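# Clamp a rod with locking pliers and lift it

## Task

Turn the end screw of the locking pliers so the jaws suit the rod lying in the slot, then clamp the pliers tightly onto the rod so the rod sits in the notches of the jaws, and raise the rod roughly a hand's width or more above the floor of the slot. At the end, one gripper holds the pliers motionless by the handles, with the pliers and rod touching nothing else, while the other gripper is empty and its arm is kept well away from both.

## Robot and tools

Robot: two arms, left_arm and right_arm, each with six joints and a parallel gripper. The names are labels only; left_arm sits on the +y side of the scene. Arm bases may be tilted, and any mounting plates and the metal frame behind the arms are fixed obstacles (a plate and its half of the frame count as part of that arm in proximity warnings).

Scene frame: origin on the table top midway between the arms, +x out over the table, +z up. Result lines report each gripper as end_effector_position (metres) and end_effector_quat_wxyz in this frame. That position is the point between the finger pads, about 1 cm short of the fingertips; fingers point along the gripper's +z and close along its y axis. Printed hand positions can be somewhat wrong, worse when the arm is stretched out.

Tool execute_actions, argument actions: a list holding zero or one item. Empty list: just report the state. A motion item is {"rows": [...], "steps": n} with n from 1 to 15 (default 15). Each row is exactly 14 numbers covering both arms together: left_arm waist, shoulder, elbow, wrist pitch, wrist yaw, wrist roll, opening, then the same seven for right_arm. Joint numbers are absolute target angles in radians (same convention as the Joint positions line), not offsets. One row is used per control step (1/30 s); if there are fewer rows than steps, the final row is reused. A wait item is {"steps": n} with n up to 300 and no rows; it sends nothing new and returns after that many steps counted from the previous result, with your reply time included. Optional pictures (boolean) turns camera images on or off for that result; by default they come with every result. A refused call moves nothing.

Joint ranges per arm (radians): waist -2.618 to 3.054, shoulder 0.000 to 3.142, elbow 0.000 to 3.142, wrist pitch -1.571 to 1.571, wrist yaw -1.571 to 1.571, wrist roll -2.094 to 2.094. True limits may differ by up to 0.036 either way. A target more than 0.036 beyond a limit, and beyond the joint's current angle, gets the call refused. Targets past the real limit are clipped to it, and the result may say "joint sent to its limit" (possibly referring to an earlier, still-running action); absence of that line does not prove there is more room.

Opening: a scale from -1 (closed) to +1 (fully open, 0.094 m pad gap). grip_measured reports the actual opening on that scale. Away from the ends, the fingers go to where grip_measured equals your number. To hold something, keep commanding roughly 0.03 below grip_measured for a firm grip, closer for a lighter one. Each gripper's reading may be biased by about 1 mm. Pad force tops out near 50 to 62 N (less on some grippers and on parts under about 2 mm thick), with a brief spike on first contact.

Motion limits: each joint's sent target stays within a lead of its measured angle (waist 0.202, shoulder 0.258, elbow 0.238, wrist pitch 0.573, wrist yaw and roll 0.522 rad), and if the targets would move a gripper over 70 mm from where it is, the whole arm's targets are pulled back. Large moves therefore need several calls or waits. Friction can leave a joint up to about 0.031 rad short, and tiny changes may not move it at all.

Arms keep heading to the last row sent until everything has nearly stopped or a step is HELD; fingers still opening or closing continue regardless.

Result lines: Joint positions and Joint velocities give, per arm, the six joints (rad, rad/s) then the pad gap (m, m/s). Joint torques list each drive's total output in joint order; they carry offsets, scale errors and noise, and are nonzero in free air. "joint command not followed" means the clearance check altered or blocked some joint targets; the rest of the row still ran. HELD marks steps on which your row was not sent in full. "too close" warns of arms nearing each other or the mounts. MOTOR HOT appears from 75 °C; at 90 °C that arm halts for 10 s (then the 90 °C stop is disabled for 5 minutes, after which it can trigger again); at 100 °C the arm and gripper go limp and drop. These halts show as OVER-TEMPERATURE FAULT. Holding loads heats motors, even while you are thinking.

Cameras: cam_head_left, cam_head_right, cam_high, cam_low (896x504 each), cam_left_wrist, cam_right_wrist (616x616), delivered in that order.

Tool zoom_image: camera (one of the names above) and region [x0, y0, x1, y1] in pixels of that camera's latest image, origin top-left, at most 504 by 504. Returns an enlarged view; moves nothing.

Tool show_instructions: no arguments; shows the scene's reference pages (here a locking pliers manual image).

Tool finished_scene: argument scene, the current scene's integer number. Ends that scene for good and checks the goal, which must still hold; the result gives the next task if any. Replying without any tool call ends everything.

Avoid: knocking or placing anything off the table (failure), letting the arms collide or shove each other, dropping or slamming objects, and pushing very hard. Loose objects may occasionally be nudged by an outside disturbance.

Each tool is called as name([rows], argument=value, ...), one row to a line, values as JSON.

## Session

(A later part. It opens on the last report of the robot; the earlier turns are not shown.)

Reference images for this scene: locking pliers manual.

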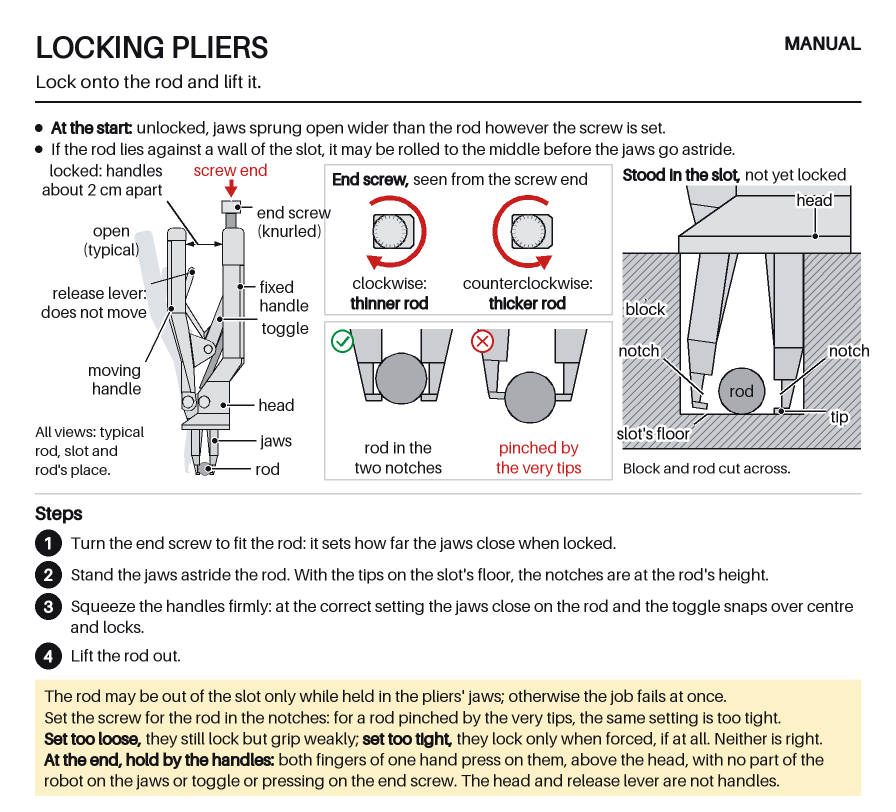

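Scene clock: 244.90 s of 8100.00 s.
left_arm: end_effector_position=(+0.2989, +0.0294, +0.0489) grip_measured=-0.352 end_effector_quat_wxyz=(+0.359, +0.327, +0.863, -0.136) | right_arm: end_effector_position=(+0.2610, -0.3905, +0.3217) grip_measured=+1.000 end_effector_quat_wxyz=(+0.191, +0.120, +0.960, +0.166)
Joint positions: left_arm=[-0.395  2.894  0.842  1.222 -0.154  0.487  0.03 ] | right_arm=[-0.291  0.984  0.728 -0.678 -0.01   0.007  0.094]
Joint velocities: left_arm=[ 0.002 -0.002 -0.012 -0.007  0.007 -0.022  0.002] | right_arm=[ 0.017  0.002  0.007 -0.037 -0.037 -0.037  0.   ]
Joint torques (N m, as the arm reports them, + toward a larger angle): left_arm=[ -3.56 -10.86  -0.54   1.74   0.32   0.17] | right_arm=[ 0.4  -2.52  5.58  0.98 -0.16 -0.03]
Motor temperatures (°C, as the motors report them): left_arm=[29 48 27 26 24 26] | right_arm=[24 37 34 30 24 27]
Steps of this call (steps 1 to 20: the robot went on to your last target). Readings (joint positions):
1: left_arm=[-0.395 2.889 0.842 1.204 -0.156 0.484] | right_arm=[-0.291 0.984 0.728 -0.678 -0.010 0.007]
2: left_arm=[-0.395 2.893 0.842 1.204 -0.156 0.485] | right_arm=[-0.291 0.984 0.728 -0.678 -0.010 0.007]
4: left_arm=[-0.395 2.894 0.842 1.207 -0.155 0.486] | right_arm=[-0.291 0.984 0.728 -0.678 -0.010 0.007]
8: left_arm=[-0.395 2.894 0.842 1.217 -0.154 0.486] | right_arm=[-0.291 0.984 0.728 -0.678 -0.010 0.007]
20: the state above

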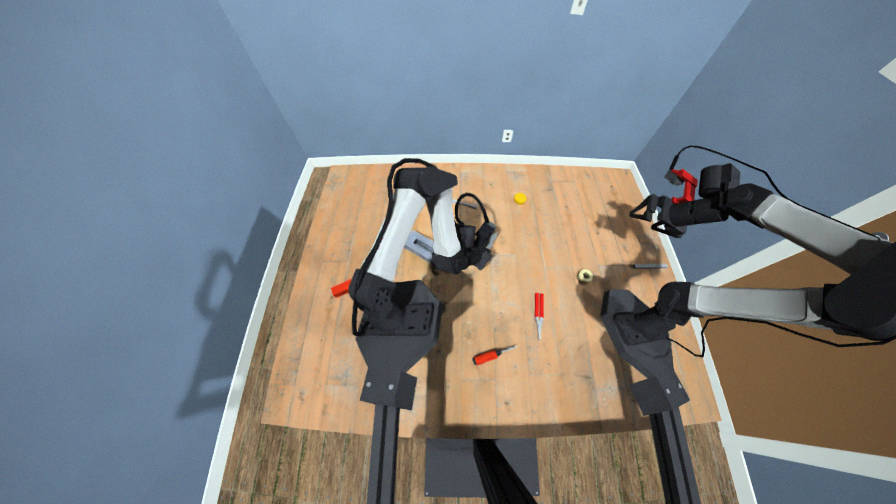

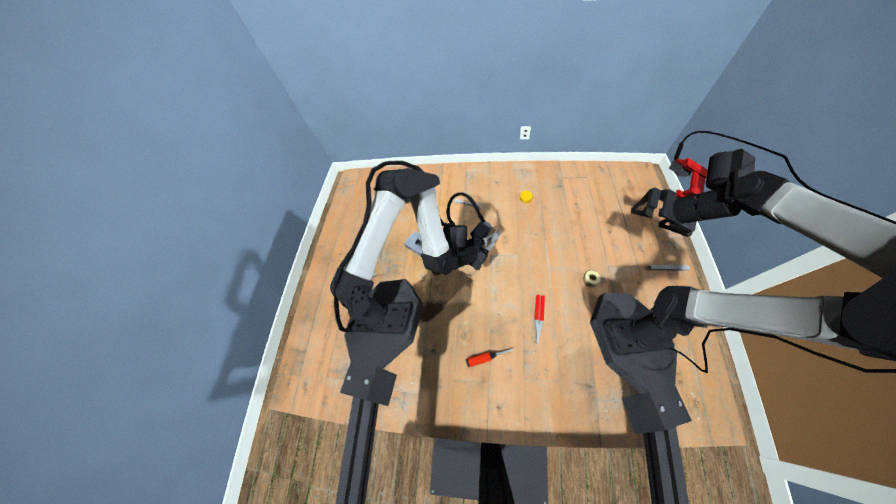

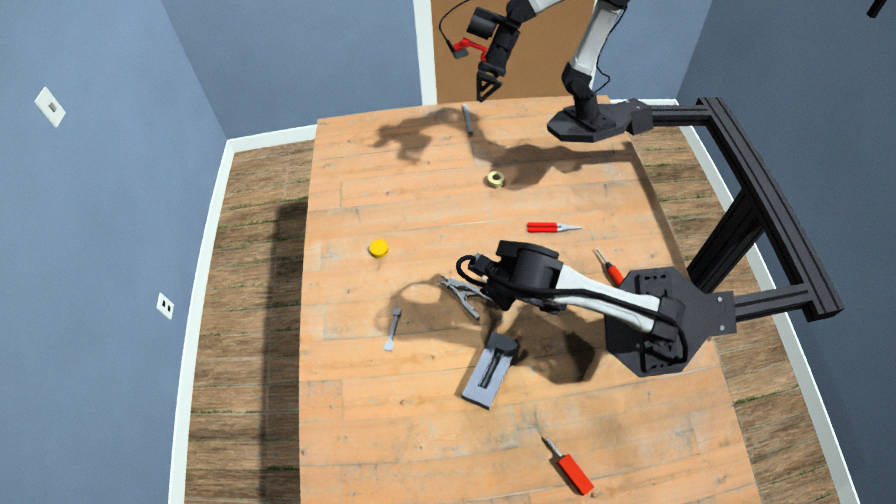

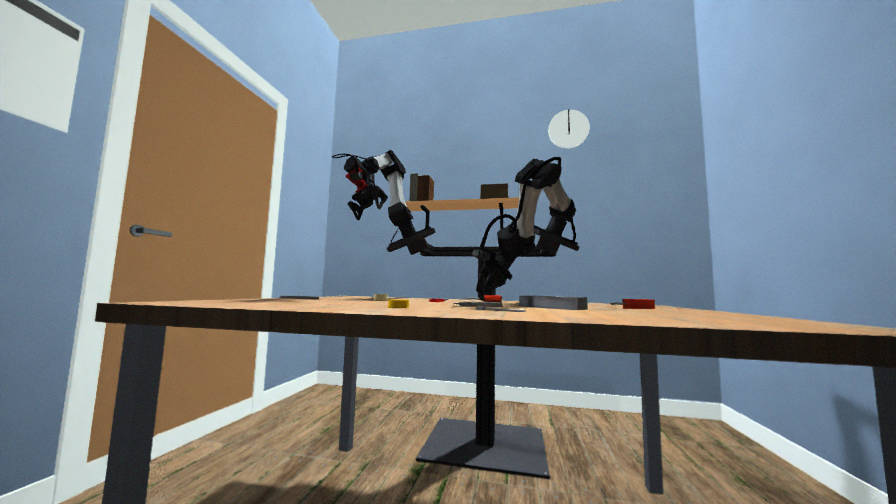

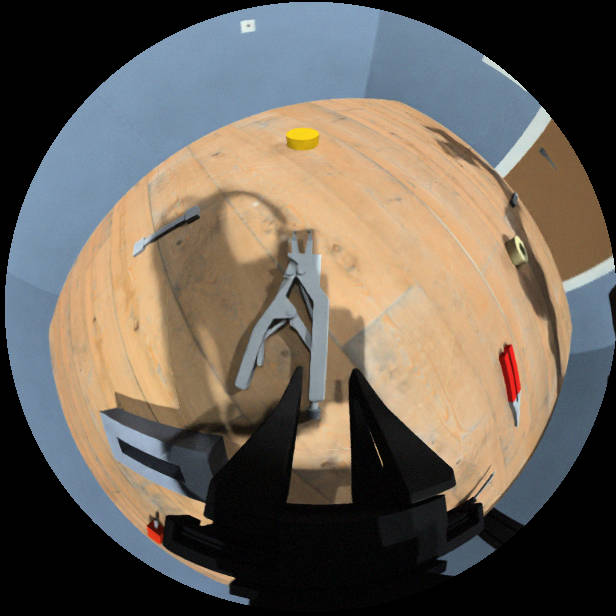

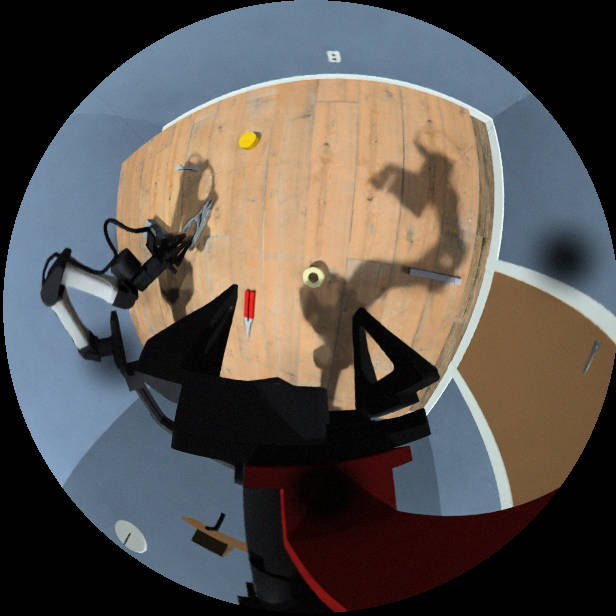

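execute_actions([
  {"rows":[[-0.37,2.91,0.865,1.235,-0.142,0.498,-0.35,-0.3,1.0,0.7,-0.7,0,0,1],[-0.362,2.92,0.873,1.238,-0.138,0.502,-0.35,-0.3,1.0,0.7,-0.7,0,0,1],[-0.356,2.93,0.881,1.241,-0.134,0.506,-0.35,-0.3,1.0,0.7,-0.7,0,0,1],[-0.351,2.94,0.889,1.244,-0.131,0.51,-0.35,-0.3,1.0,0.7,-0.7,0,0,1],[-0.346,2.95,0.897,1.247,-0.128,0.514,-0.35,-0.3,1.0,0.7,-0.7,0,0,1],[-0.341,2.96,0.905,1.25,-0.125,0.518,-0.35,-0.3,1.0,0.7,-0.7,0,0,1],[-0.336,2.97,0.913,1.253,-0.122,0.521,-0.35,-0.3,1.0,0.7,-0.7,0,0,1],[-0.331,2.98,0.921,1.256,-0.119,0.524,-0.35,-0.3,1.0,0.7,-0.7,0,0,1],[-0.327,2.99,0.929,1.258,-0.116,0.527,-0.35,-0.3,1.0,0.7,-0.7,0,0,1],[-0.323,3.0,0.937,1.26,-0.113,0.53,-0.35,-0.3,1.0,0.7,-0.7,0,0,1],[-0.319,3.01,0.945,1.262,-0.11,0.533,-0.35,-0.3,1.0,0.7,-0.7,0,0,1],[-0.315,3.02,0.952,1.264,-0.107,0.536,-0.35,-0.3,1.0,0.7,-0.7,0,0,1],[-0.312,3.028,0.957,1.264,-0.105,0.538,-0.35,-0.3,1.0,0.7,-0.7,0,0,1]],"steps":15},
], pictures=false)

execute_actions([
  {"steps":12},
])

Scene clock: 259.87 s of 8100.00 s.
left_arm: end_effector_position=(+0.3042, +0.0339, +0.0164) grip_measured=-0.352 end_effector_quat_wxyz=(+0.360, +0.319, +0.866, -0.133) | right_arm: end_effector_position=(+0.2610, -0.3905, +0.3217) grip_measured=+1.000 end_effector_quat_wxyz=(+0.191, +0.120, +0.960, +0.166)
Joint positions: left_arm=[-0.328  3.008  0.937  1.256 -0.12   0.524  0.03 ] | right_arm=[-0.291  0.984  0.728 -0.678 -0.01   0.007  0.094]
Joint velocities: left_arm=[ 0.042  0.115  0.032  0.022  0.066  0.007 -0.   ] | right_arm=[ 0.002 -0.002 -0.002 -0.022 -0.066 -0.022  0.   ]
Joint torques (N m, as the arm reports them, + toward a larger angle): left_arm=[ -3.77 -10.34   1.78   1.78   0.35   0.19] | right_arm=[ 0.42 -2.43  5.42  0.98 -0.21 -0.04]
Motor temperatures (°C, as the motors report them): left_arm=[29 46 27 27 24 26] | right_arm=[24 37 34 30 24 27]
Steps of this call (steps 1 to 15: the robot went on to your last target; steps 16 to 434: nothing new was sent; steps 435 to 449: all 15 steps of this action). Readings (joint positions):
435: left_arm=[-0.394 2.894 0.842 1.223 -0.153 0.487] | right_arm=[-0.291 0.984 0.728 -0.678 -0.010 0.007]
436: left_arm=[-0.391 2.895 0.844 1.225 -0.151 0.489] | right_arm=[-0.291 0.984 0.728 -0.678 -0.010 0.007]
438: left_arm=[-0.381 2.904 0.857 1.232 -0.146 0.494] | right_arm=[-0.291 0.984 0.728 -0.678 -0.010 0.007]
442: left_arm=[-0.354 2.940 0.892 1.246 -0.137 0.505] | right_arm=[-0.291 0.984 0.728 -0.678 -0.010 0.007]
449: the state above

Scene clock: 260.27 s of 8100.00 s.
left_arm: end_effector_position=(+0.3028, +0.0333, +0.0155) grip_measured=-0.352 end_effector_quat_wxyz=(+0.361, +0.323, +0.865, -0.135) | right_arm: end_effector_position=(+0.2610, -0.3905, +0.3217) grip_measured=+1.000 end_effector_quat_wxyz=(+0.191, +0.120, +0.960, +0.166)
Joint positions: left_arm=[-0.326  3.013  0.937  1.261 -0.112  0.531  0.03 ] | right_arm=[-0.291  0.984  0.728 -0.678 -0.01   0.007  0.094]
Joint velocities: left_arm=[ 0.012 -0.002  0.007  0.007  0.081  0.037 -0.001] | right_arm=[ 0.002  0.002 -0.007 -0.051 -0.051 -0.066  0.   ]
Joint torques (N m, as the arm reports them, + toward a larger angle): left_arm=[-3.63 -9.99  1.93  1.71  0.34  0.17] | right_arm=[ 0.31 -2.4   5.53  0.93 -0.17 -0.05]
Motor temperatures (°C, as the motors report them): left_arm=[29 46 27 27 24 26] | right_arm=[24 37 34 30 24 27]
Steps of this call (steps 1 to 12: the robot went on to your last target). Readings (joint positions):
1: left_arm=[-0.326 3.011 0.937 1.256 -0.118 0.526] | right_arm=[-0.291 0.984 0.728 -0.678 -0.010 0.007]
2: left_arm=[-0.326 3.013 0.937 1.256 -0.117 0.527] | right_arm=[-0.291 0.984 0.728 -0.678 -0.010 0.007]
4: left_arm=[-0.326 3.013 0.937 1.256 -0.115 0.529] | right_arm=[-0.291 0.984 0.728 -0.678 -0.010 0.007]
8: left_arm=[-0.326 3.013 0.937 1.260 -0.113 0.531] | right_arm=[-0.291 0.984 0.728 -0.678 -0.010 0.007]
12: the state above

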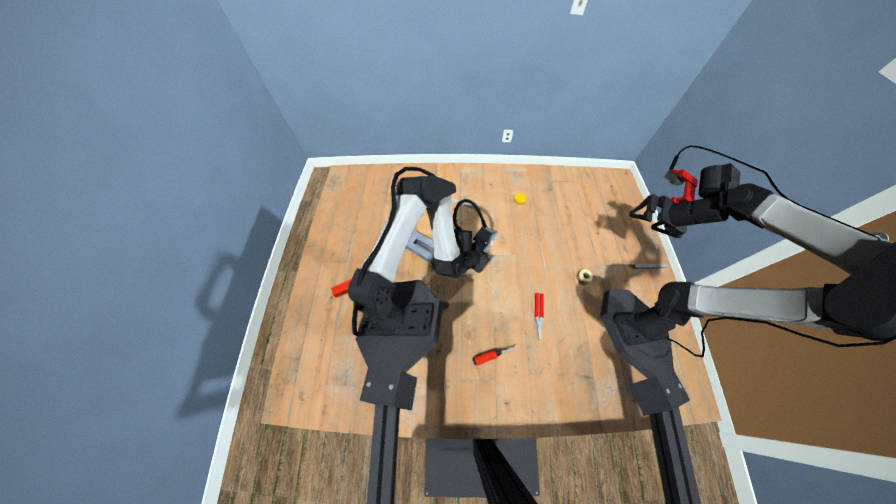

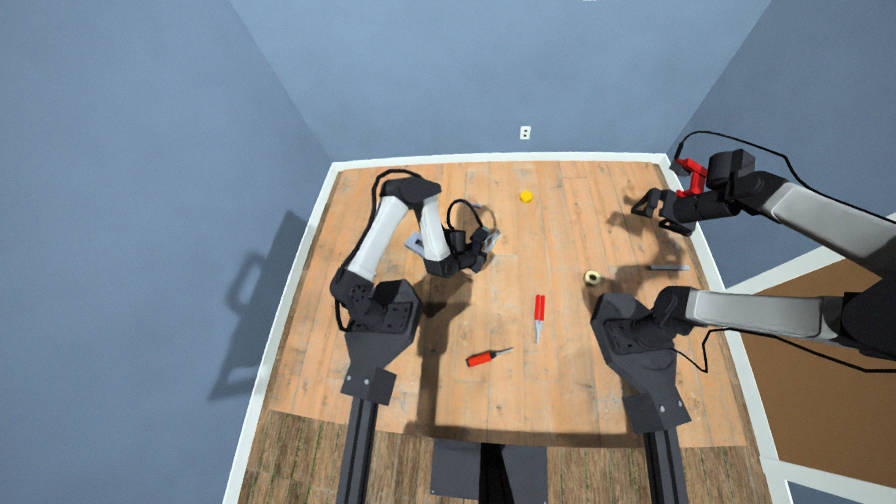

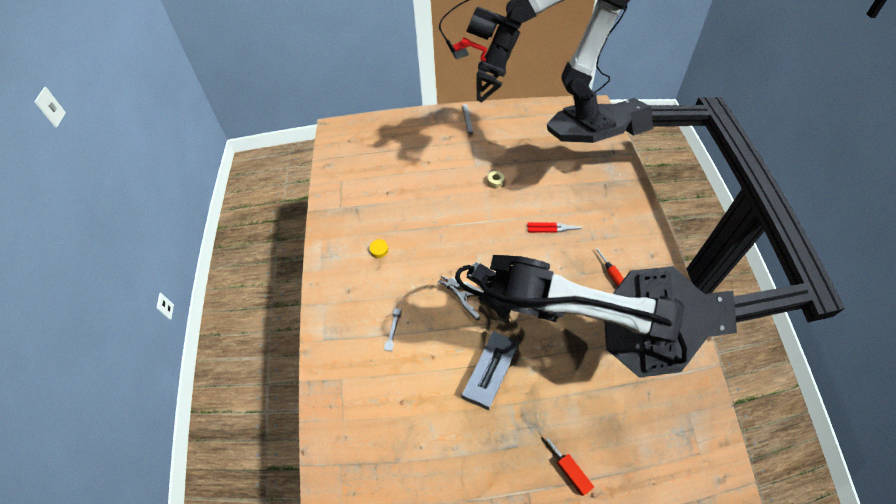

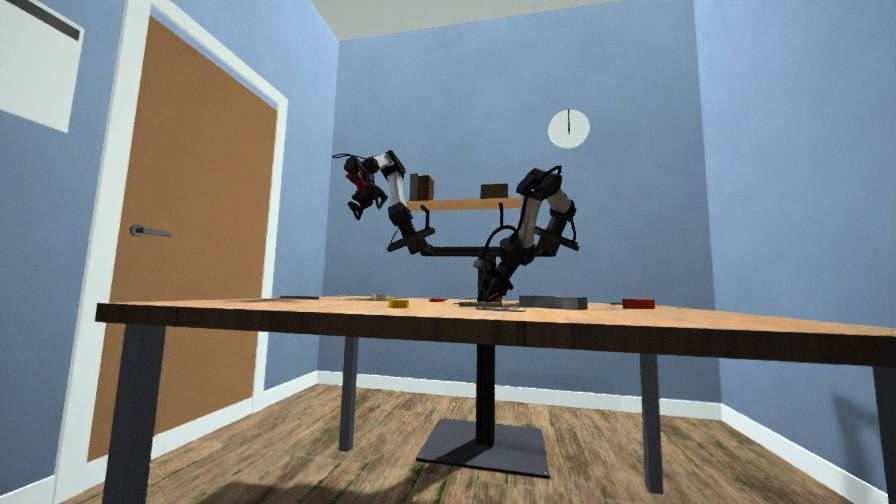

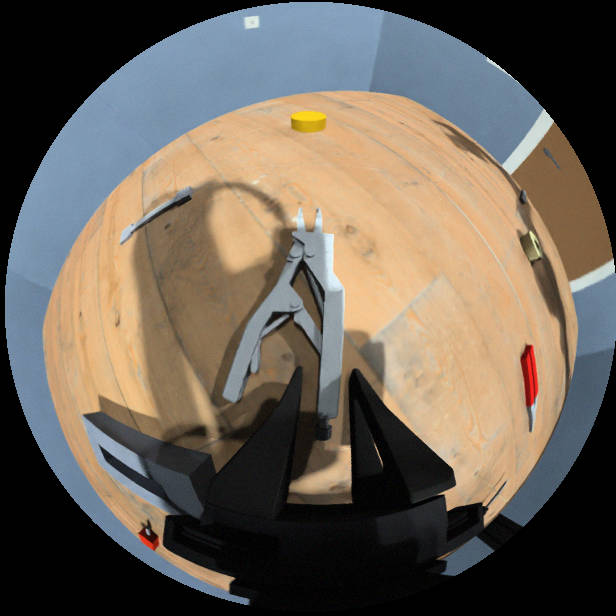

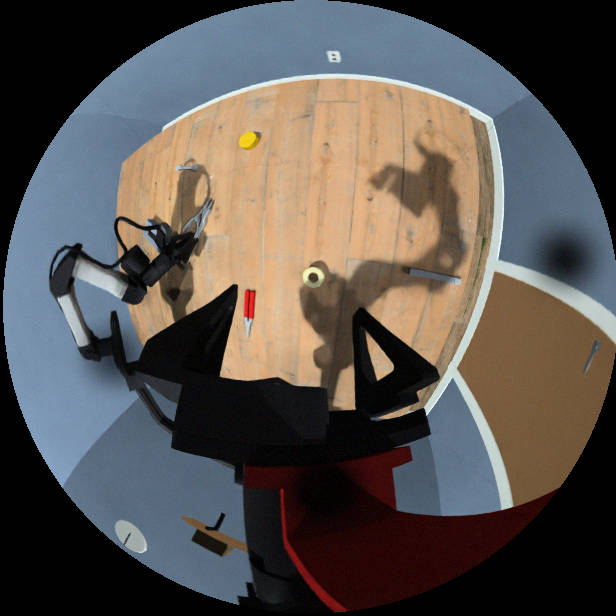

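Slightly lower, then close.

execute_actions([
  {"rows":[[-0.318,3.04,0.962,1.264,-0.107,0.536,-0.42,-0.3,1.0,0.7,-0.7,0,0,1],[-0.318,3.04,0.962,1.264,-0.107,0.536,-0.45,-0.3,1.0,0.7,-0.7,0,0,1],[-0.318,3.04,0.962,1.264,-0.107,0.536,-0.5,-0.3,1.0,0.7,-0.7,0,0,1],[-0.318,3.04,0.962,1.264,-0.107,0.536,-0.55,-0.3,1.0,0.7,-0.7,0,0,1]],"steps":12},
], pictures=false)

Scene clock: 264.03 s of 8100.00 s.
left_arm: end_effector_position=(+0.3022, +0.0325, +0.0136) grip_measured=-0.548 end_effector_quat_wxyz=(+0.361, +0.323, +0.864, -0.135) | right_arm: end_effector_position=(+0.2610, -0.3905, +0.3217) grip_measured=+1.000 end_effector_quat_wxyz=(+0.191, +0.120, +0.960, +0.166)
Joint positions: left_arm=[-0.326  3.021  0.943  1.262 -0.112  0.532  0.021] | right_arm=[-0.291  0.984  0.728 -0.678 -0.01   0.007  0.094]
Joint velocities: left_arm=[ 0.002 -0.002 -0.007 -0.022  0.051 -0.051 -0.   ] | right_arm=[-0.022  0.002 -0.002 -0.022 -0.022  0.022  0.   ]
Joint torques (N m, as the arm reports them, + toward a larger angle): left_arm=[-4.12 -9.56  1.78  1.72  0.31  0.15] | right_arm=[ 0.32 -2.54  5.57  0.97 -0.14 -0.07]
Motor temperatures (°C, as the motors report them): left_arm=[29 45 26 28 24 26] | right_arm=[24 37 34 30 24 27]
Steps of this call (steps 1 to 15: the robot went on to your last target; steps 16 to 101: nothing new was sent; steps 102 to 113: all 12 steps of this action). Readings (joint positions):
102: left_arm=[-0.326 3.014 0.937 1.262 -0.112 0.532] | right_arm=[-0.291 0.984 0.728 -0.678 -0.010 0.007]
103: left_arm=[-0.326 3.016 0.940 1.262 -0.112 0.532] | right_arm=[-0.291 0.984 0.728 -0.678 -0.010 0.007]
105: left_arm=[-0.326 3.019 0.943 1.262 -0.112 0.532] | right_arm=[-0.291 0.984 0.728 -0.678 -0.010 0.007]
109: left_arm=[-0.326 3.021 0.943 1.262 -0.112 0.532] | right_arm=[-0.291 0.984 0.728 -0.678 -0.010 0.007]
113: the state above

execute_actions([
  {"rows":[[-0.325,3.025,0.946,1.263,-0.111,0.533,-0.59,-0.3,1.0,0.7,-0.7,0,0,1],[-0.325,3.025,0.946,1.263,-0.111,0.533,-0.62,-0.3,1.0,0.7,-0.7,0,0,1],[-0.325,3.025,0.946,1.263,-0.111,0.533,-0.65,-0.3,1.0,0.7,-0.7,0,0,1],[-0.325,3.025,0.946,1.263,-0.111,0.533,-0.67,-0.3,1.0,0.7,-0.7,0,0,1],[-0.325,3.025,0.946,1.263,-0.111,0.533,-0.69,-0.3,1.0,0.7,-0.7,0,0,1],[-0.325,3.025,0.946,1.263,-0.111,0.533,-0.7,-0.3,1.0,0.7,-0.7,0,0,1],[-0.325,3.025,0.946,1.263,-0.111,0.533,-0.71,-0.3,1.0,0.7,-0.7,0,0,1],[-0.325,3.025,0.946,1.263,-0.111,0.533,-0.72,-0.3,1.0,0.7,-0.7,0,0,1],[-0.325,3.025,0.946,1.263,-0.111,0.533,-0.73,-0.3,1.0,0.7,-0.7,0,0,1],[-0.325,3.025,0.946,1.263,-0.111,0.533,-0.74,-0.3,1.0,0.7,-0.7,0,0,1],[-0.325,3.025,0.946,1.263,-0.111,0.533,-0.755,-0.3,1.0,0.7,-0.7,0,0,1]],"steps":15},
])

zoom_image(camera="cam_high", region=[420,260,560,420])

Scene clock: 272.60 s of 8100.00 s.
left_arm: end_effector_position=(+0.3021, +0.0325, +0.0137) grip_measured=-0.734 end_effector_quat_wxyz=(+0.361, +0.323, +0.864, -0.135) | right_arm: end_effector_position=(+0.2610, -0.3905, +0.3217) grip_measured=+1.000 end_effector_quat_wxyz=(+0.191, +0.120, +0.960, +0.166)
Joint positions: left_arm=[-0.326  3.021  0.943  1.262 -0.111  0.532  0.013] | right_arm=[-0.291  0.984  0.728 -0.678 -0.01   0.007  0.094]
Joint velocities: left_arm=[ 0.007 -0.007 -0.007 -0.051  0.022 -0.037 -0.   ] | right_arm=[-0.007  0.007 -0.007 -0.007 -0.007 -0.007  0.   ]
Joint torques (N m, as the arm reports them, + toward a larger angle): left_arm=[ -4.64 -11.09   0.36   1.7    0.27   0.12] | right_arm=[ 0.45 -2.47  5.6   0.99 -0.18 -0.06]
Motor temperatures (°C, as the motors report them): left_arm=[29 44 26 28 24 26] | right_arm=[24 36 34 30 24 27]
Steps of this call (steps 1 to 15: the robot went on to your last target; steps 16 to 242: nothing new was sent; steps 243 to 257: all 15 steps of this action). Readings (joint positions):
243: left_arm=[-0.326 3.021 0.943 1.262 -0.112 0.532] | right_arm=[-0.291 0.984 0.728 -0.678 -0.010 0.007]
244: left_arm=[-0.326 3.021 0.943 1.262 -0.112 0.532] | right_arm=[-0.291 0.984 0.728 -0.678 -0.010 0.007]
246: left_arm=[-0.326 3.021 0.943 1.262 -0.112 0.532] | right_arm=[-0.291 0.984 0.728 -0.678 -0.010 0.007]
250: left_arm=[-0.326 3.021 0.943 1.262 -0.111 0.532] | right_arm=[-0.291 0.984 0.728 -0.678 -0.010 0.007]
257: the state above

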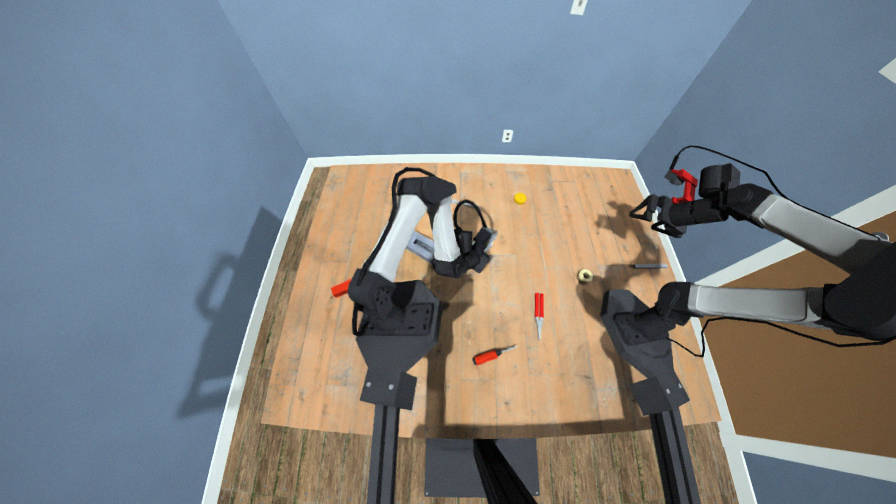

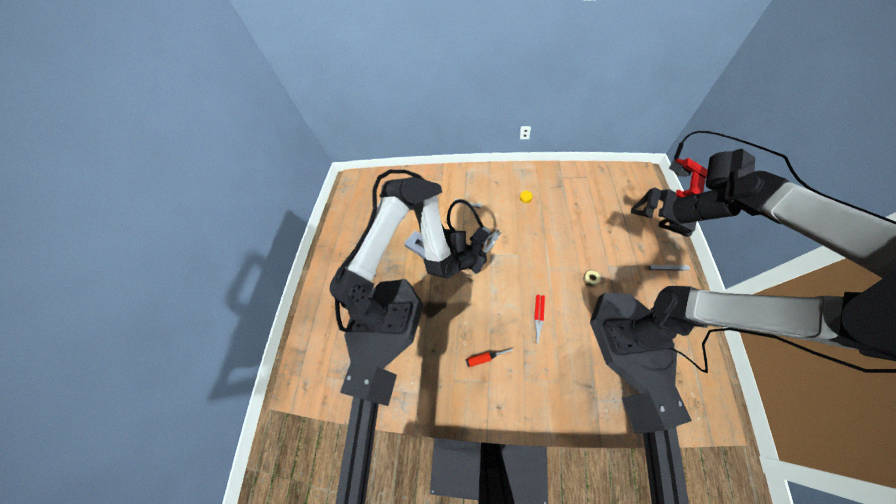

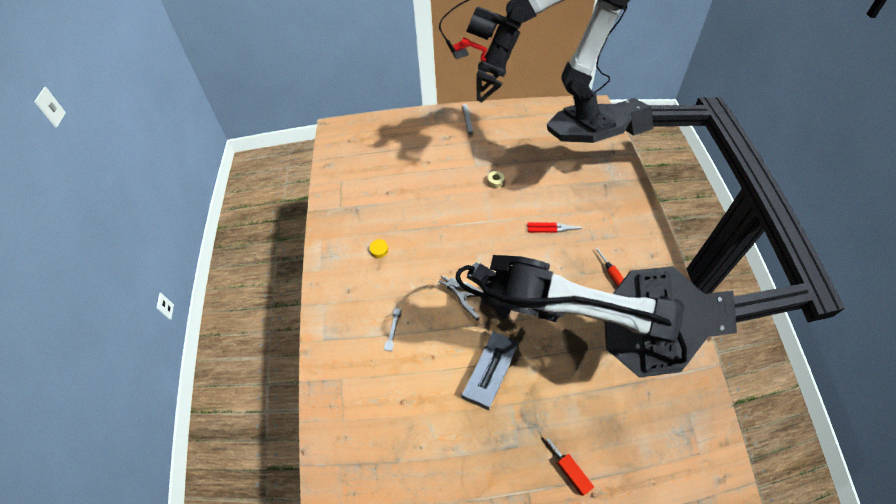

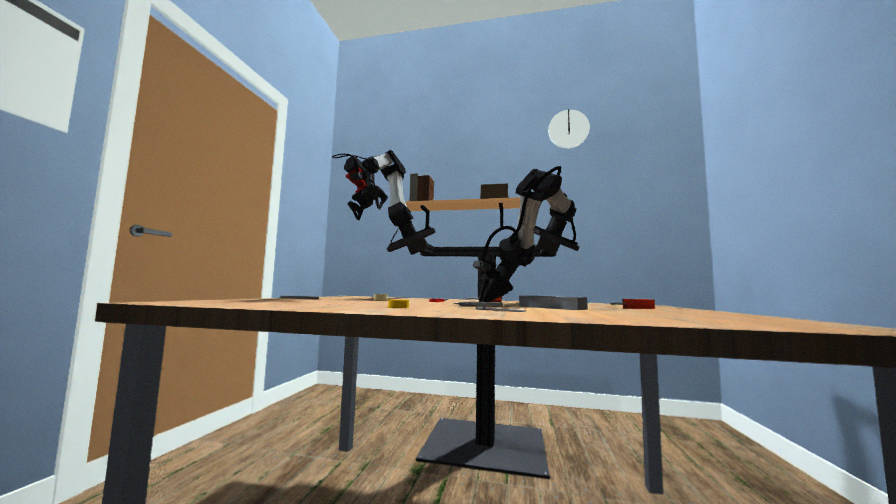

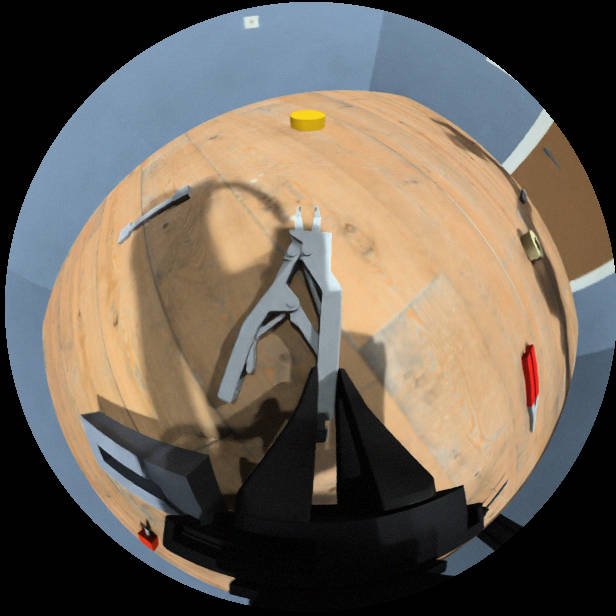

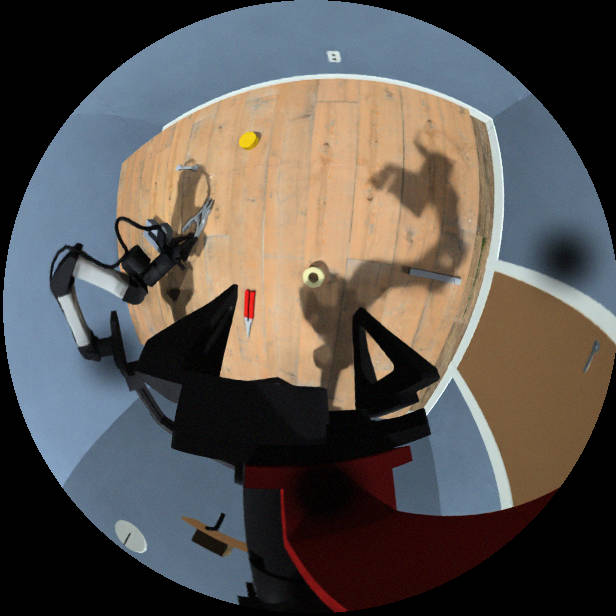

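Region (420, 260, 560, 420) of cam_high's 896x504 image, scaled by 3.150, with more detail than that image has; it fills the left 441 columns of this view, and the rest is white.

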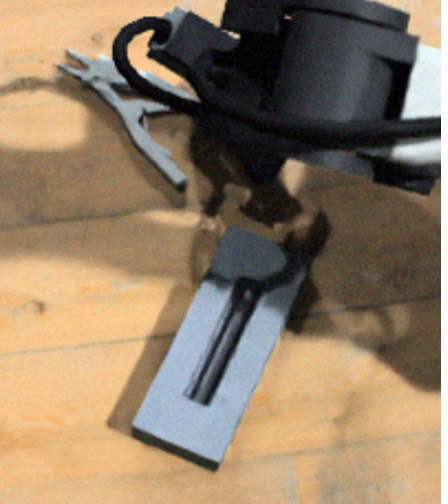

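execute_actions([
  {"rows":[[-0.325,3.0,0.94,1.26,-0.111,0.533,-0.76,-0.3,1.0,0.7,-0.7,0,0,1],[-0.325,2.98,0.93,1.25,-0.111,0.533,-0.76,-0.3,1.0,0.7,-0.7,0,0,1],[-0.325,2.955,0.92,1.24,-0.111,0.533,-0.76,-0.3,1.0,0.7,-0.7,0,0,1],[-0.325,2.925,0.92,1.22,-0.111,0.533,-0.76,-0.3,1.0,0.7,-0.7,0,0,1],[-0.325,2.89,0.92,1.2,-0.111,0.533,-0.76,-0.3,1.0,0.7,-0.7,0,0,1],[-0.325,2.85,0.92,1.17,-0.111,0.52,-0.76,-0.3,1.0,0.7,-0.7,0,0,1],[-0.32,2.81,0.93,1.13,-0.11,0.5,-0.76,-0.3,1.0,0.7,-0.7,0,0,1],[-0.31,2.77,0.94,1.09,-0.1,0.47,-0.76,-0.3,1.0,0.7,-0.7,0,0,1],[-0.3,2.73,0.95,1.04,-0.09,0.44,-0.76,-0.3,1.0,0.7,-0.7,0,0,1],[-0.29,2.69,0.96,0.99,-0.08,0.41,-0.76,-0.3,1.0,0.7,-0.7,0,0,1],[-0.28,2.65,0.975,0.94,-0.07,0.38,-0.76,-0.3,1.0,0.7,-0.7,0,0,1],[-0.27,2.61,0.99,0.89,-0.06,0.35,-0.76,-0.3,1.0,0.7,-0.7,0,0,1],[-0.26,2.57,1.005,0.84,-0.05,0.32,-0.76,-0.3,1.0,0.7,-0.7,0,0,1],[-0.25,2.53,1.02,0.79,-0.04,0.29,-0.76,-0.3,1.0,0.7,-0.7,0,0,1],[-0.24,2.49,1.035,0.74,-0.03,0.26,-0.76,-0.3,1.0,0.7,-0.7,0,0,1]],"steps":15},
], pictures=false)

execute_actions([
  {"rows":[[-0.23,2.45,1.05,0.68,-0.02,0.22,-0.76,-0.3,1.0,0.7,-0.7,0,0,1],[-0.22,2.41,1.07,0.62,-0.01,0.18,-0.76,-0.3,1.0,0.7,-0.7,0,0,1],[-0.21,2.37,1.09,0.56,0.0,0.14,-0.76,-0.3,1.0,0.7,-0.7,0,0,1],[-0.2,2.33,1.11,0.5,0.01,0.1,-0.76,-0.3,1.0,0.7,-0.7,0,0,1],[-0.19,2.29,1.13,0.44,0.02,0.06,-0.76,-0.3,1.0,0.7,-0.7,0,0,1],[-0.18,2.25,1.15,0.38,0.03,0.02,-0.76,-0.3,1.0,0.7,-0.7,0,0,1],[-0.17,2.21,1.17,0.32,0.04,-0.02,-0.76,-0.3,1.0,0.7,-0.7,0,0,1],[-0.16,2.17,1.19,0.26,0.05,-0.06,-0.76,-0.3,1.0,0.7,-0.7,0,0,1],[-0.15,2.13,1.21,0.2,0.06,-0.1,-0.76,-0.3,1.0,0.7,-0.7,0,0,1],[-0.14,2.09,1.23,0.14,0.07,-0.14,-0.76,-0.3,1.0,0.7,-0.7,0,0,1],[-0.13,2.05,1.25,0.08,0.08,-0.18,-0.76,-0.3,1.0,0.7,-0.7,0,0,1],[-0.12,2.02,1.27,0.02,0.09,-0.22,-0.76,-0.3,1.0,0.7,-0.7,0,0,1],[-0.11,1.99,1.29,-0.04,0.1,-0.26,-0.76,-0.3,1.0,0.7,-0.7,0,0,1],[-0.1,1.97,1.31,-0.1,0.11,-0.3,-0.76,-0.3,1.0,0.7,-0.7,0,0,1],[-0.09,1.96,1.33,-0.16,0.12,-0.34,-0.76,-0.3,1.0,0.7,-0.7,0,0,1]],"steps":15},
], pictures=false)

execute_actions([
  {"rows":[[-0.075,1.96,1.34,-0.23,0.13,-0.38,-0.76,-0.3,1.0,0.7,-0.7,0,0,1],[-0.06,1.96,1.35,-0.3,0.14,-0.42,-0.76,-0.3,1.0,0.7,-0.7,0,0,1],[-0.045,1.96,1.36,-0.37,0.15,-0.46,-0.76,-0.3,1.0,0.7,-0.7,0,0,1],[-0.03,1.96,1.37,-0.44,0.16,-0.5,-0.76,-0.3,1.0,0.7,-0.7,0,0,1],[-0.015,1.96,1.38,-0.51,0.17,-0.54,-0.76,-0.3,1.0,0.7,-0.7,0,0,1],[0.0,1.96,1.39,-0.58,0.18,-0.58,-0.76,-0.3,1.0,0.7,-0.7,0,0,1],[0.015,1.96,1.4,-0.65,0.19,-0.62,-0.76,-0.3,1.0,0.7,-0.7,0,0,1],[0.03,1.96,1.41,-0.72,0.2,-0.66,-0.76,-0.3,1.0,0.7,-0.7,0,0,1],[0.045,1.96,1.42,-0.79,0.21,-0.7,-0.76,-0.3,1.0,0.7,-0.7,0,0,1],[0.06,1.96,1.43,-0.86,0.22,-0.74,-0.76,-0.3,1.0,0.7,-0.7,0,0,1],[0.075,1.96,1.44,-0.93,0.23,-0.78,-0.76,-0.3,1.0,0.7,-0.7,0,0,1],[0.09,1.96,1.45,-1.0,0.23,-0.82,-0.76,-0.3,1.0,0.7,-0.7,0,0,1],[0.1,1.96,1.46,-1.07,0.23,-0.86,-0.76,-0.3,1.0,0.7,-0.7,0,0,1],[0.11,1.96,1.47,-1.14,0.23,-0.9,-0.76,-0.3,1.0,0.7,-0.7,0,0,1],[0.12,1.96,1.48,-1.2,0.23,-0.93,-0.76,-0.3,1.0,0.7,-0.7,0,0,1]],"steps":15},
], pictures=false)

execute_actions([
  {"rows":[[0.125,1.97,1.49,-1.23,0.23,-0.958,-0.76,-0.3,1.0,0.7,-0.7,0,0,1],[0.13,1.98,1.5,-1.25,0.23,-0.958,-0.76,-0.3,1.0,0.7,-0.7,0,0,1],[0.13,1.99,1.5,-1.25,0.23,-0.958,-0.76,-0.3,1.0,0.7,-0.7,0,0,1],[0.13,2.0,1.5,-1.25,0.23,-0.958,-0.76,-0.3,1.0,0.7,-0.7,0,0,1],[0.13,2.02,1.5,-1.25,0.23,-0.958,-0.76,-0.3,1.0,0.7,-0.7,0,0,1],[0.13,2.04,1.5,-1.25,0.23,-0.958,-0.76,-0.3,1.0,0.7,-0.7,0,0,1],[0.13,2.06,1.5,-1.24,0.23,-0.958,-0.76,-0.3,1.0,0.7,-0.7,0,0,1],[0.13,2.08,1.5,-1.23,0.23,-0.958,-0.76,-0.3,1.0,0.7,-0.7,0,0,1],[0.13,2.1,1.5,-1.21,0.23,-0.958,-0.76,-0.3,1.0,0.7,-0.7,0,0,1],[0.13,2.12,1.5,-1.19,0.23,-0.958,-0.76,-0.3,1.0,0.7,-0.7,0,0,1],[0.13,2.14,1.5,-1.17,0.23,-0.958,-0.76,-0.3,1.0,0.7,-0.7,0,0,1],[0.13,2.16,1.5,-1.15,0.23,-0.958,-0.76,-0.3,1.0,0.7,-0.7,0,0,1],[0.13,2.18,1.5,-1.13,0.23,-0.958,-0.76,-0.3,1.0,0.7,-0.7,0,0,1],[0.13,2.195,1.5,-1.115,0.23,-0.958,-0.76,-0.3,1.0,0.7,-0.7,0,0,1],[0.13,2.205,1.5,-1.105,0.23,-0.958,-0.76,-0.3,1.0,0.7,-0.7,0,0,1]],"steps":15},
], pictures=false)

execute_actions([
  {"steps":25},
])

Scene clock: 315.17 s of 8100.00 s.
left_arm: end_effector_position=(+0.4299, +0.0596, +0.1235) grip_measured=-0.734 end_effector_quat_wxyz=(+0.406, +0.213, +0.874, -0.163) | right_arm: end_effector_position=(+0.2610, -0.3905, +0.3217) grip_measured=+1.000 end_effector_quat_wxyz=(+0.191, +0.120, +0.960, +0.166)
Joint positions: left_arm=[-0.274  2.574  0.991  0.905 -0.077  0.375  0.013] | right_arm=[-0.291  0.984  0.728 -0.678 -0.01   0.007  0.094]
Joint velocities: left_arm=[ 0.33  -1.199  0.457 -1.297  0.183 -0.799 -0.001] | right_arm=[-0.007  0.002  0.002 -0.022  0.022  0.007  0.   ]
Joint torques (N m, as the arm reports them, + toward a larger angle): left_arm=[ -4.26 -14.5    4.53   2.09   0.43   0.08] | right_arm=[ 0.34 -2.4   5.39  0.95 -0.13 -0.04]
Motor temperatures (°C, as the motors report them): left_arm=[29 43 26 30 24 26] | right_arm=[24 36 34 30 24 27]
Steps of this call (steps 1 to 15: the robot went on to your last target; steps 16 to 1262: nothing new was sent; steps 1263 to 1277: all 15 steps of this action). Readings (joint positions):
1263: left_arm=[-0.326 3.020 0.943 1.262 -0.111 0.532] | right_arm=[-0.291 0.984 0.728 -0.678 -0.010 0.007]
1264: left_arm=[-0.326 3.016 0.943 1.258 -0.111 0.532] | right_arm=[-0.291 0.984 0.728 -0.678 -0.010 0.007]
1266: left_arm=[-0.326 2.992 0.937 1.235 -0.112 0.532] | right_arm=[-0.291 0.984 0.728 -0.678 -0.010 0.007]
1270: left_arm=[-0.325 2.874 0.926 1.147 -0.112 0.518] | right_arm=[-0.291 0.984 0.728 -0.678 -0.010 0.007]
1277: the state above
After step 1262, the last 494 steps of your reply time or wait did not run and took no scene time. You can wait again.

Scene clock: 315.67 s of 8100.00 s.
left_arm: end_effector_position=(+0.5453, +0.1890, +0.3103) grip_measured=-0.733 end_effector_quat_wxyz=(+0.358, -0.076, +0.884, -0.289) | right_arm: end_effector_position=(+0.2610, -0.3905, +0.3217) grip_measured=+1.000 end_effector_quat_wxyz=(+0.191, +0.120, +0.960, +0.166)
Joint positions: left_arm=[-0.117  1.997  1.284  0.092  0.057 -0.168  0.013] | right_arm=[-0.291  0.984  0.728 -0.678 -0.01   0.007  0.094]
Joint velocities: left_arm=[ 0.271 -0.764  0.686 -1.502  0.242 -1.092 -0.001] | right_arm=[-0.002 -0.007 -0.022  0.007 -0.037 -0.007  0.   ]
Joint torques (N m, as the arm reports them, + toward a larger angle): left_arm=[ -4.5  -12.71   7.66   1.64   0.47   0.15] | right_arm=[ 0.39 -2.58  5.45  0.96 -0.19 -0.02]
Motor temperatures (°C, as the motors report them): left_arm=[29 43 26 30 24 26] | right_arm=[24 36 34 30 24 27]
Steps of this call (steps 1 to 15: all 15 steps of this action). Readings (joint positions):
1: left_arm=[-0.262 2.533 1.008 0.862 -0.070 0.347] | right_arm=[-0.291 0.984 0.728 -0.678 -0.010 0.007]
2: left_arm=[-0.250 2.492 1.024 0.815 -0.062 0.317] | right_arm=[-0.291 0.984 0.728 -0.678 -0.010 0.007]
4: left_arm=[-0.228 2.412 1.061 0.713 -0.046 0.250] | right_arm=[-0.291 0.984 0.728 -0.678 -0.010 0.007]
8: left_arm=[-0.187 2.255 1.138 0.490 -0.011 0.104] | right_arm=[-0.291 0.984 0.728 -0.678 -0.010 0.007]
15: the state above

Scene clock: 316.17 s of 8100.00 s.
left_arm: end_effector_position=(+0.3909, +0.2598, +0.2538) grip_measured=-0.733 end_effector_quat_wxyz=(-0.130, -0.379, +0.878, -0.262) | right_arm: end_effector_position=(+0.2610, -0.3905, +0.3217) grip_measured=+1.000 end_effector_quat_wxyz=(+0.191, +0.120, +0.960, +0.166)
Joint positions: left_arm=[ 0.097  1.961  1.436 -0.908  0.184 -0.763  0.013] | right_arm=[-0.291  0.984  0.728 -0.678 -0.01   0.007  0.094]
Joint velocities: left_arm=[ 0.32   0.007  0.325 -2.044  0.125 -1.15   0.   ] | right_arm=[ 0.002 -0.002  0.022  0.051 -0.037 -0.007  0.   ]
Joint torques (N m, as the arm reports them, + toward a larger angle): left_arm=[ -4.24 -13.38   8.34   0.34   0.61   0.11] | right_arm=[ 0.36 -2.63  5.69  0.97 -0.19 -0.06]
Motor temperatures (°C, as the motors report them): left_arm=[29 43 26 30 24 26] | right_arm=[24 36 34 30 24 27]
Steps of this call (steps 1 to 15: all 15 steps of this action). Readings (joint positions):
1: left_arm=[-0.107 1.974 1.307 0.040 0.067 -0.208] | right_arm=[-0.291 0.984 0.728 -0.678 -0.010 0.007]
2: left_arm=[-0.095 1.956 1.328 -0.012 0.077 -0.247] | right_arm=[-0.291 0.984 0.728 -0.678 -0.010 0.007]
4: left_arm=[-0.069 1.939 1.360 -0.121 0.098 -0.325] | right_arm=[-0.291 0.984 0.728 -0.678 -0.010 0.007]
8: left_arm=[-0.007 1.942 1.385 -0.393 0.136 -0.485] | right_arm=[-0.291 0.984 0.728 -0.678 -0.010 0.007]
15: the state above

Scene clock: 316.67 s of 8100.00 s.
left_arm: end_effector_position=(+0.3212, +0.2436, +0.2103) grip_measured=-0.733 end_effector_quat_wxyz=(-0.333, -0.438, +0.818, -0.167) | right_arm: end_effector_position=(+0.2610, -0.3905, +0.3217) grip_measured=+1.000 end_effector_quat_wxyz=(+0.191, +0.120, +0.960, +0.166)
Joint positions: left_arm=[ 0.126  2.174  1.489 -1.148  0.205 -0.944  0.013] | right_arm=[-0.291  0.984  0.728 -0.678 -0.01   0.007  0.094]
Joint velocities: left_arm=[ 0.027  0.52  -0.012  0.3    0.022 -0.095  0.   ] | right_arm=[ 0.007 -0.002 -0.007 -0.007 -0.037  0.007  0.   ]
Joint torques (N m, as the arm reports them, + toward a larger angle): left_arm=[ -4.35 -13.87   5.66  -0.68   0.54   0.  ] | right_arm=[ 0.47 -2.49  5.48  0.99 -0.17 -0.03]
Motor temperatures (°C, as the motors report them): left_arm=[29 43 26 30 24 26] | right_arm=[24 36 34 30 24 27]
Steps of this call (steps 1 to 15: all 15 steps of this action). Readings (joint positions):
1: left_arm=[0.107 1.961 1.447 -0.973 0.187 -0.800] | right_arm=[-0.291 0.984 0.728 -0.678 -0.010 0.007]
2: left_arm=[0.115 1.962 1.458 -1.029 0.189 -0.831] | right_arm=[-0.291 0.984 0.728 -0.678 -0.010 0.007]
4: left_arm=[0.125 1.967 1.475 -1.109 0.192 -0.875] | right_arm=[-0.291 0.984 0.728 -0.678 -0.010 0.007]
8: left_arm=[0.126 2.015 1.489 -1.180 0.201 -0.920] | right_arm=[-0.291 0.984 0.728 -0.678 -0.010 0.007]
15: the state above

Scene clock: 317.50 s of 8100.00 s.
left_arm: end_effector_position=(+0.3254, +0.2381, +0.1970) grip_measured=-0.733 end_effector_quat_wxyz=(-0.328, -0.442, +0.817, -0.170) | right_arm: end_effector_position=(+0.2610, -0.3905, +0.3217) grip_measured=+1.000 end_effector_quat_wxyz=(+0.191, +0.120, +0.960, +0.166)
Joint positions: left_arm=[ 0.126  2.208  1.489 -1.1    0.206 -0.95   0.013] | right_arm=[-0.291  0.984  0.728 -0.678 -0.01   0.007  0.094]
Joint velocities: left_arm=[ 0.012 -0.002 -0.017 -0.051  0.095  0.022  0.001] | right_arm=[-0.012 -0.022  0.017 -0.007  0.037 -0.051  0.   ]
Joint torques (N m, as the arm reports them, + toward a larger angle): left_arm=[ -4.4  -14.02   5.52  -0.66   0.56   0.01] | right_arm=[ 0.37 -2.51  5.54  0.96 -0.14 -0.02]
Motor temperatures (°C, as the motors report them): left_arm=[29 43 26 29 24 26] | right_arm=[24 36 34 30 24 27]
Steps of this call (steps 1 to 25: the robot went on to your last target). Readings (joint positions):
1: left_arm=[0.126 2.190 1.489 -1.137 0.205 -0.945] | right_arm=[-0.291 0.984 0.728 -0.678 -0.010 0.007]
2: left_arm=[0.126 2.201 1.489 -1.128 0.205 -0.946] | right_arm=[-0.291 0.984 0.728 -0.678 -0.010 0.007]
4: left_arm=[0.126 2.208 1.489 -1.117 0.205 -0.947] | right_arm=[-0.291 0.984 0.728 -0.678 -0.010 0.007]
8: left_arm=[0.126 2.208 1.489 -1.106 0.205 -0.949] | right_arm=[-0.291 0.984 0.728 -0.678 -0.010 0.007]
25: the state above

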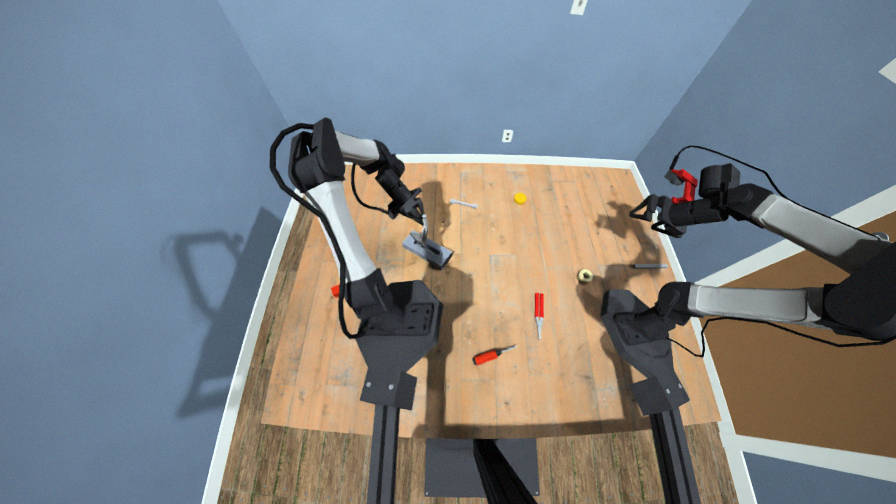

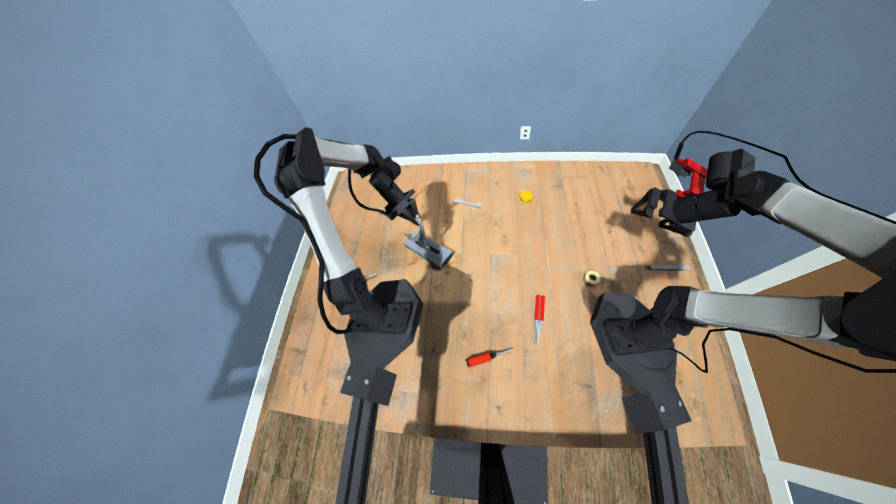

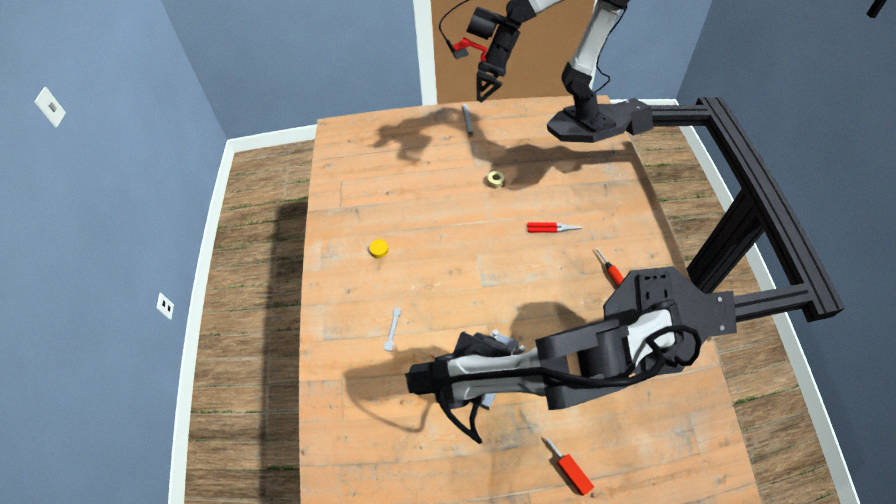

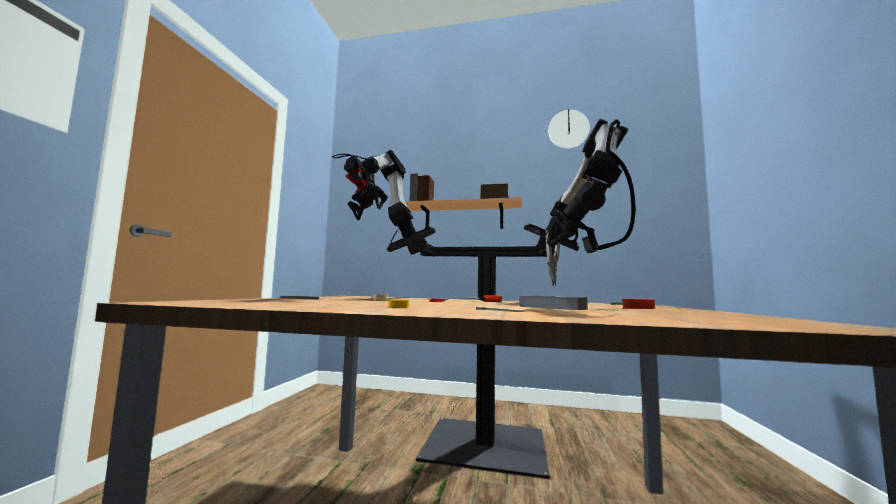

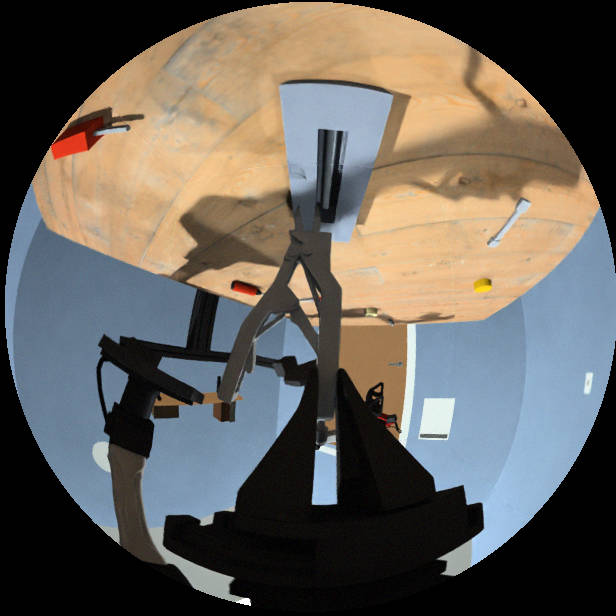

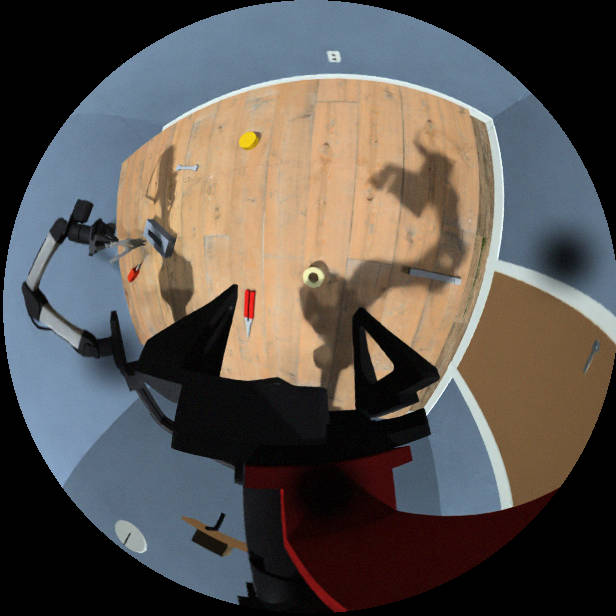

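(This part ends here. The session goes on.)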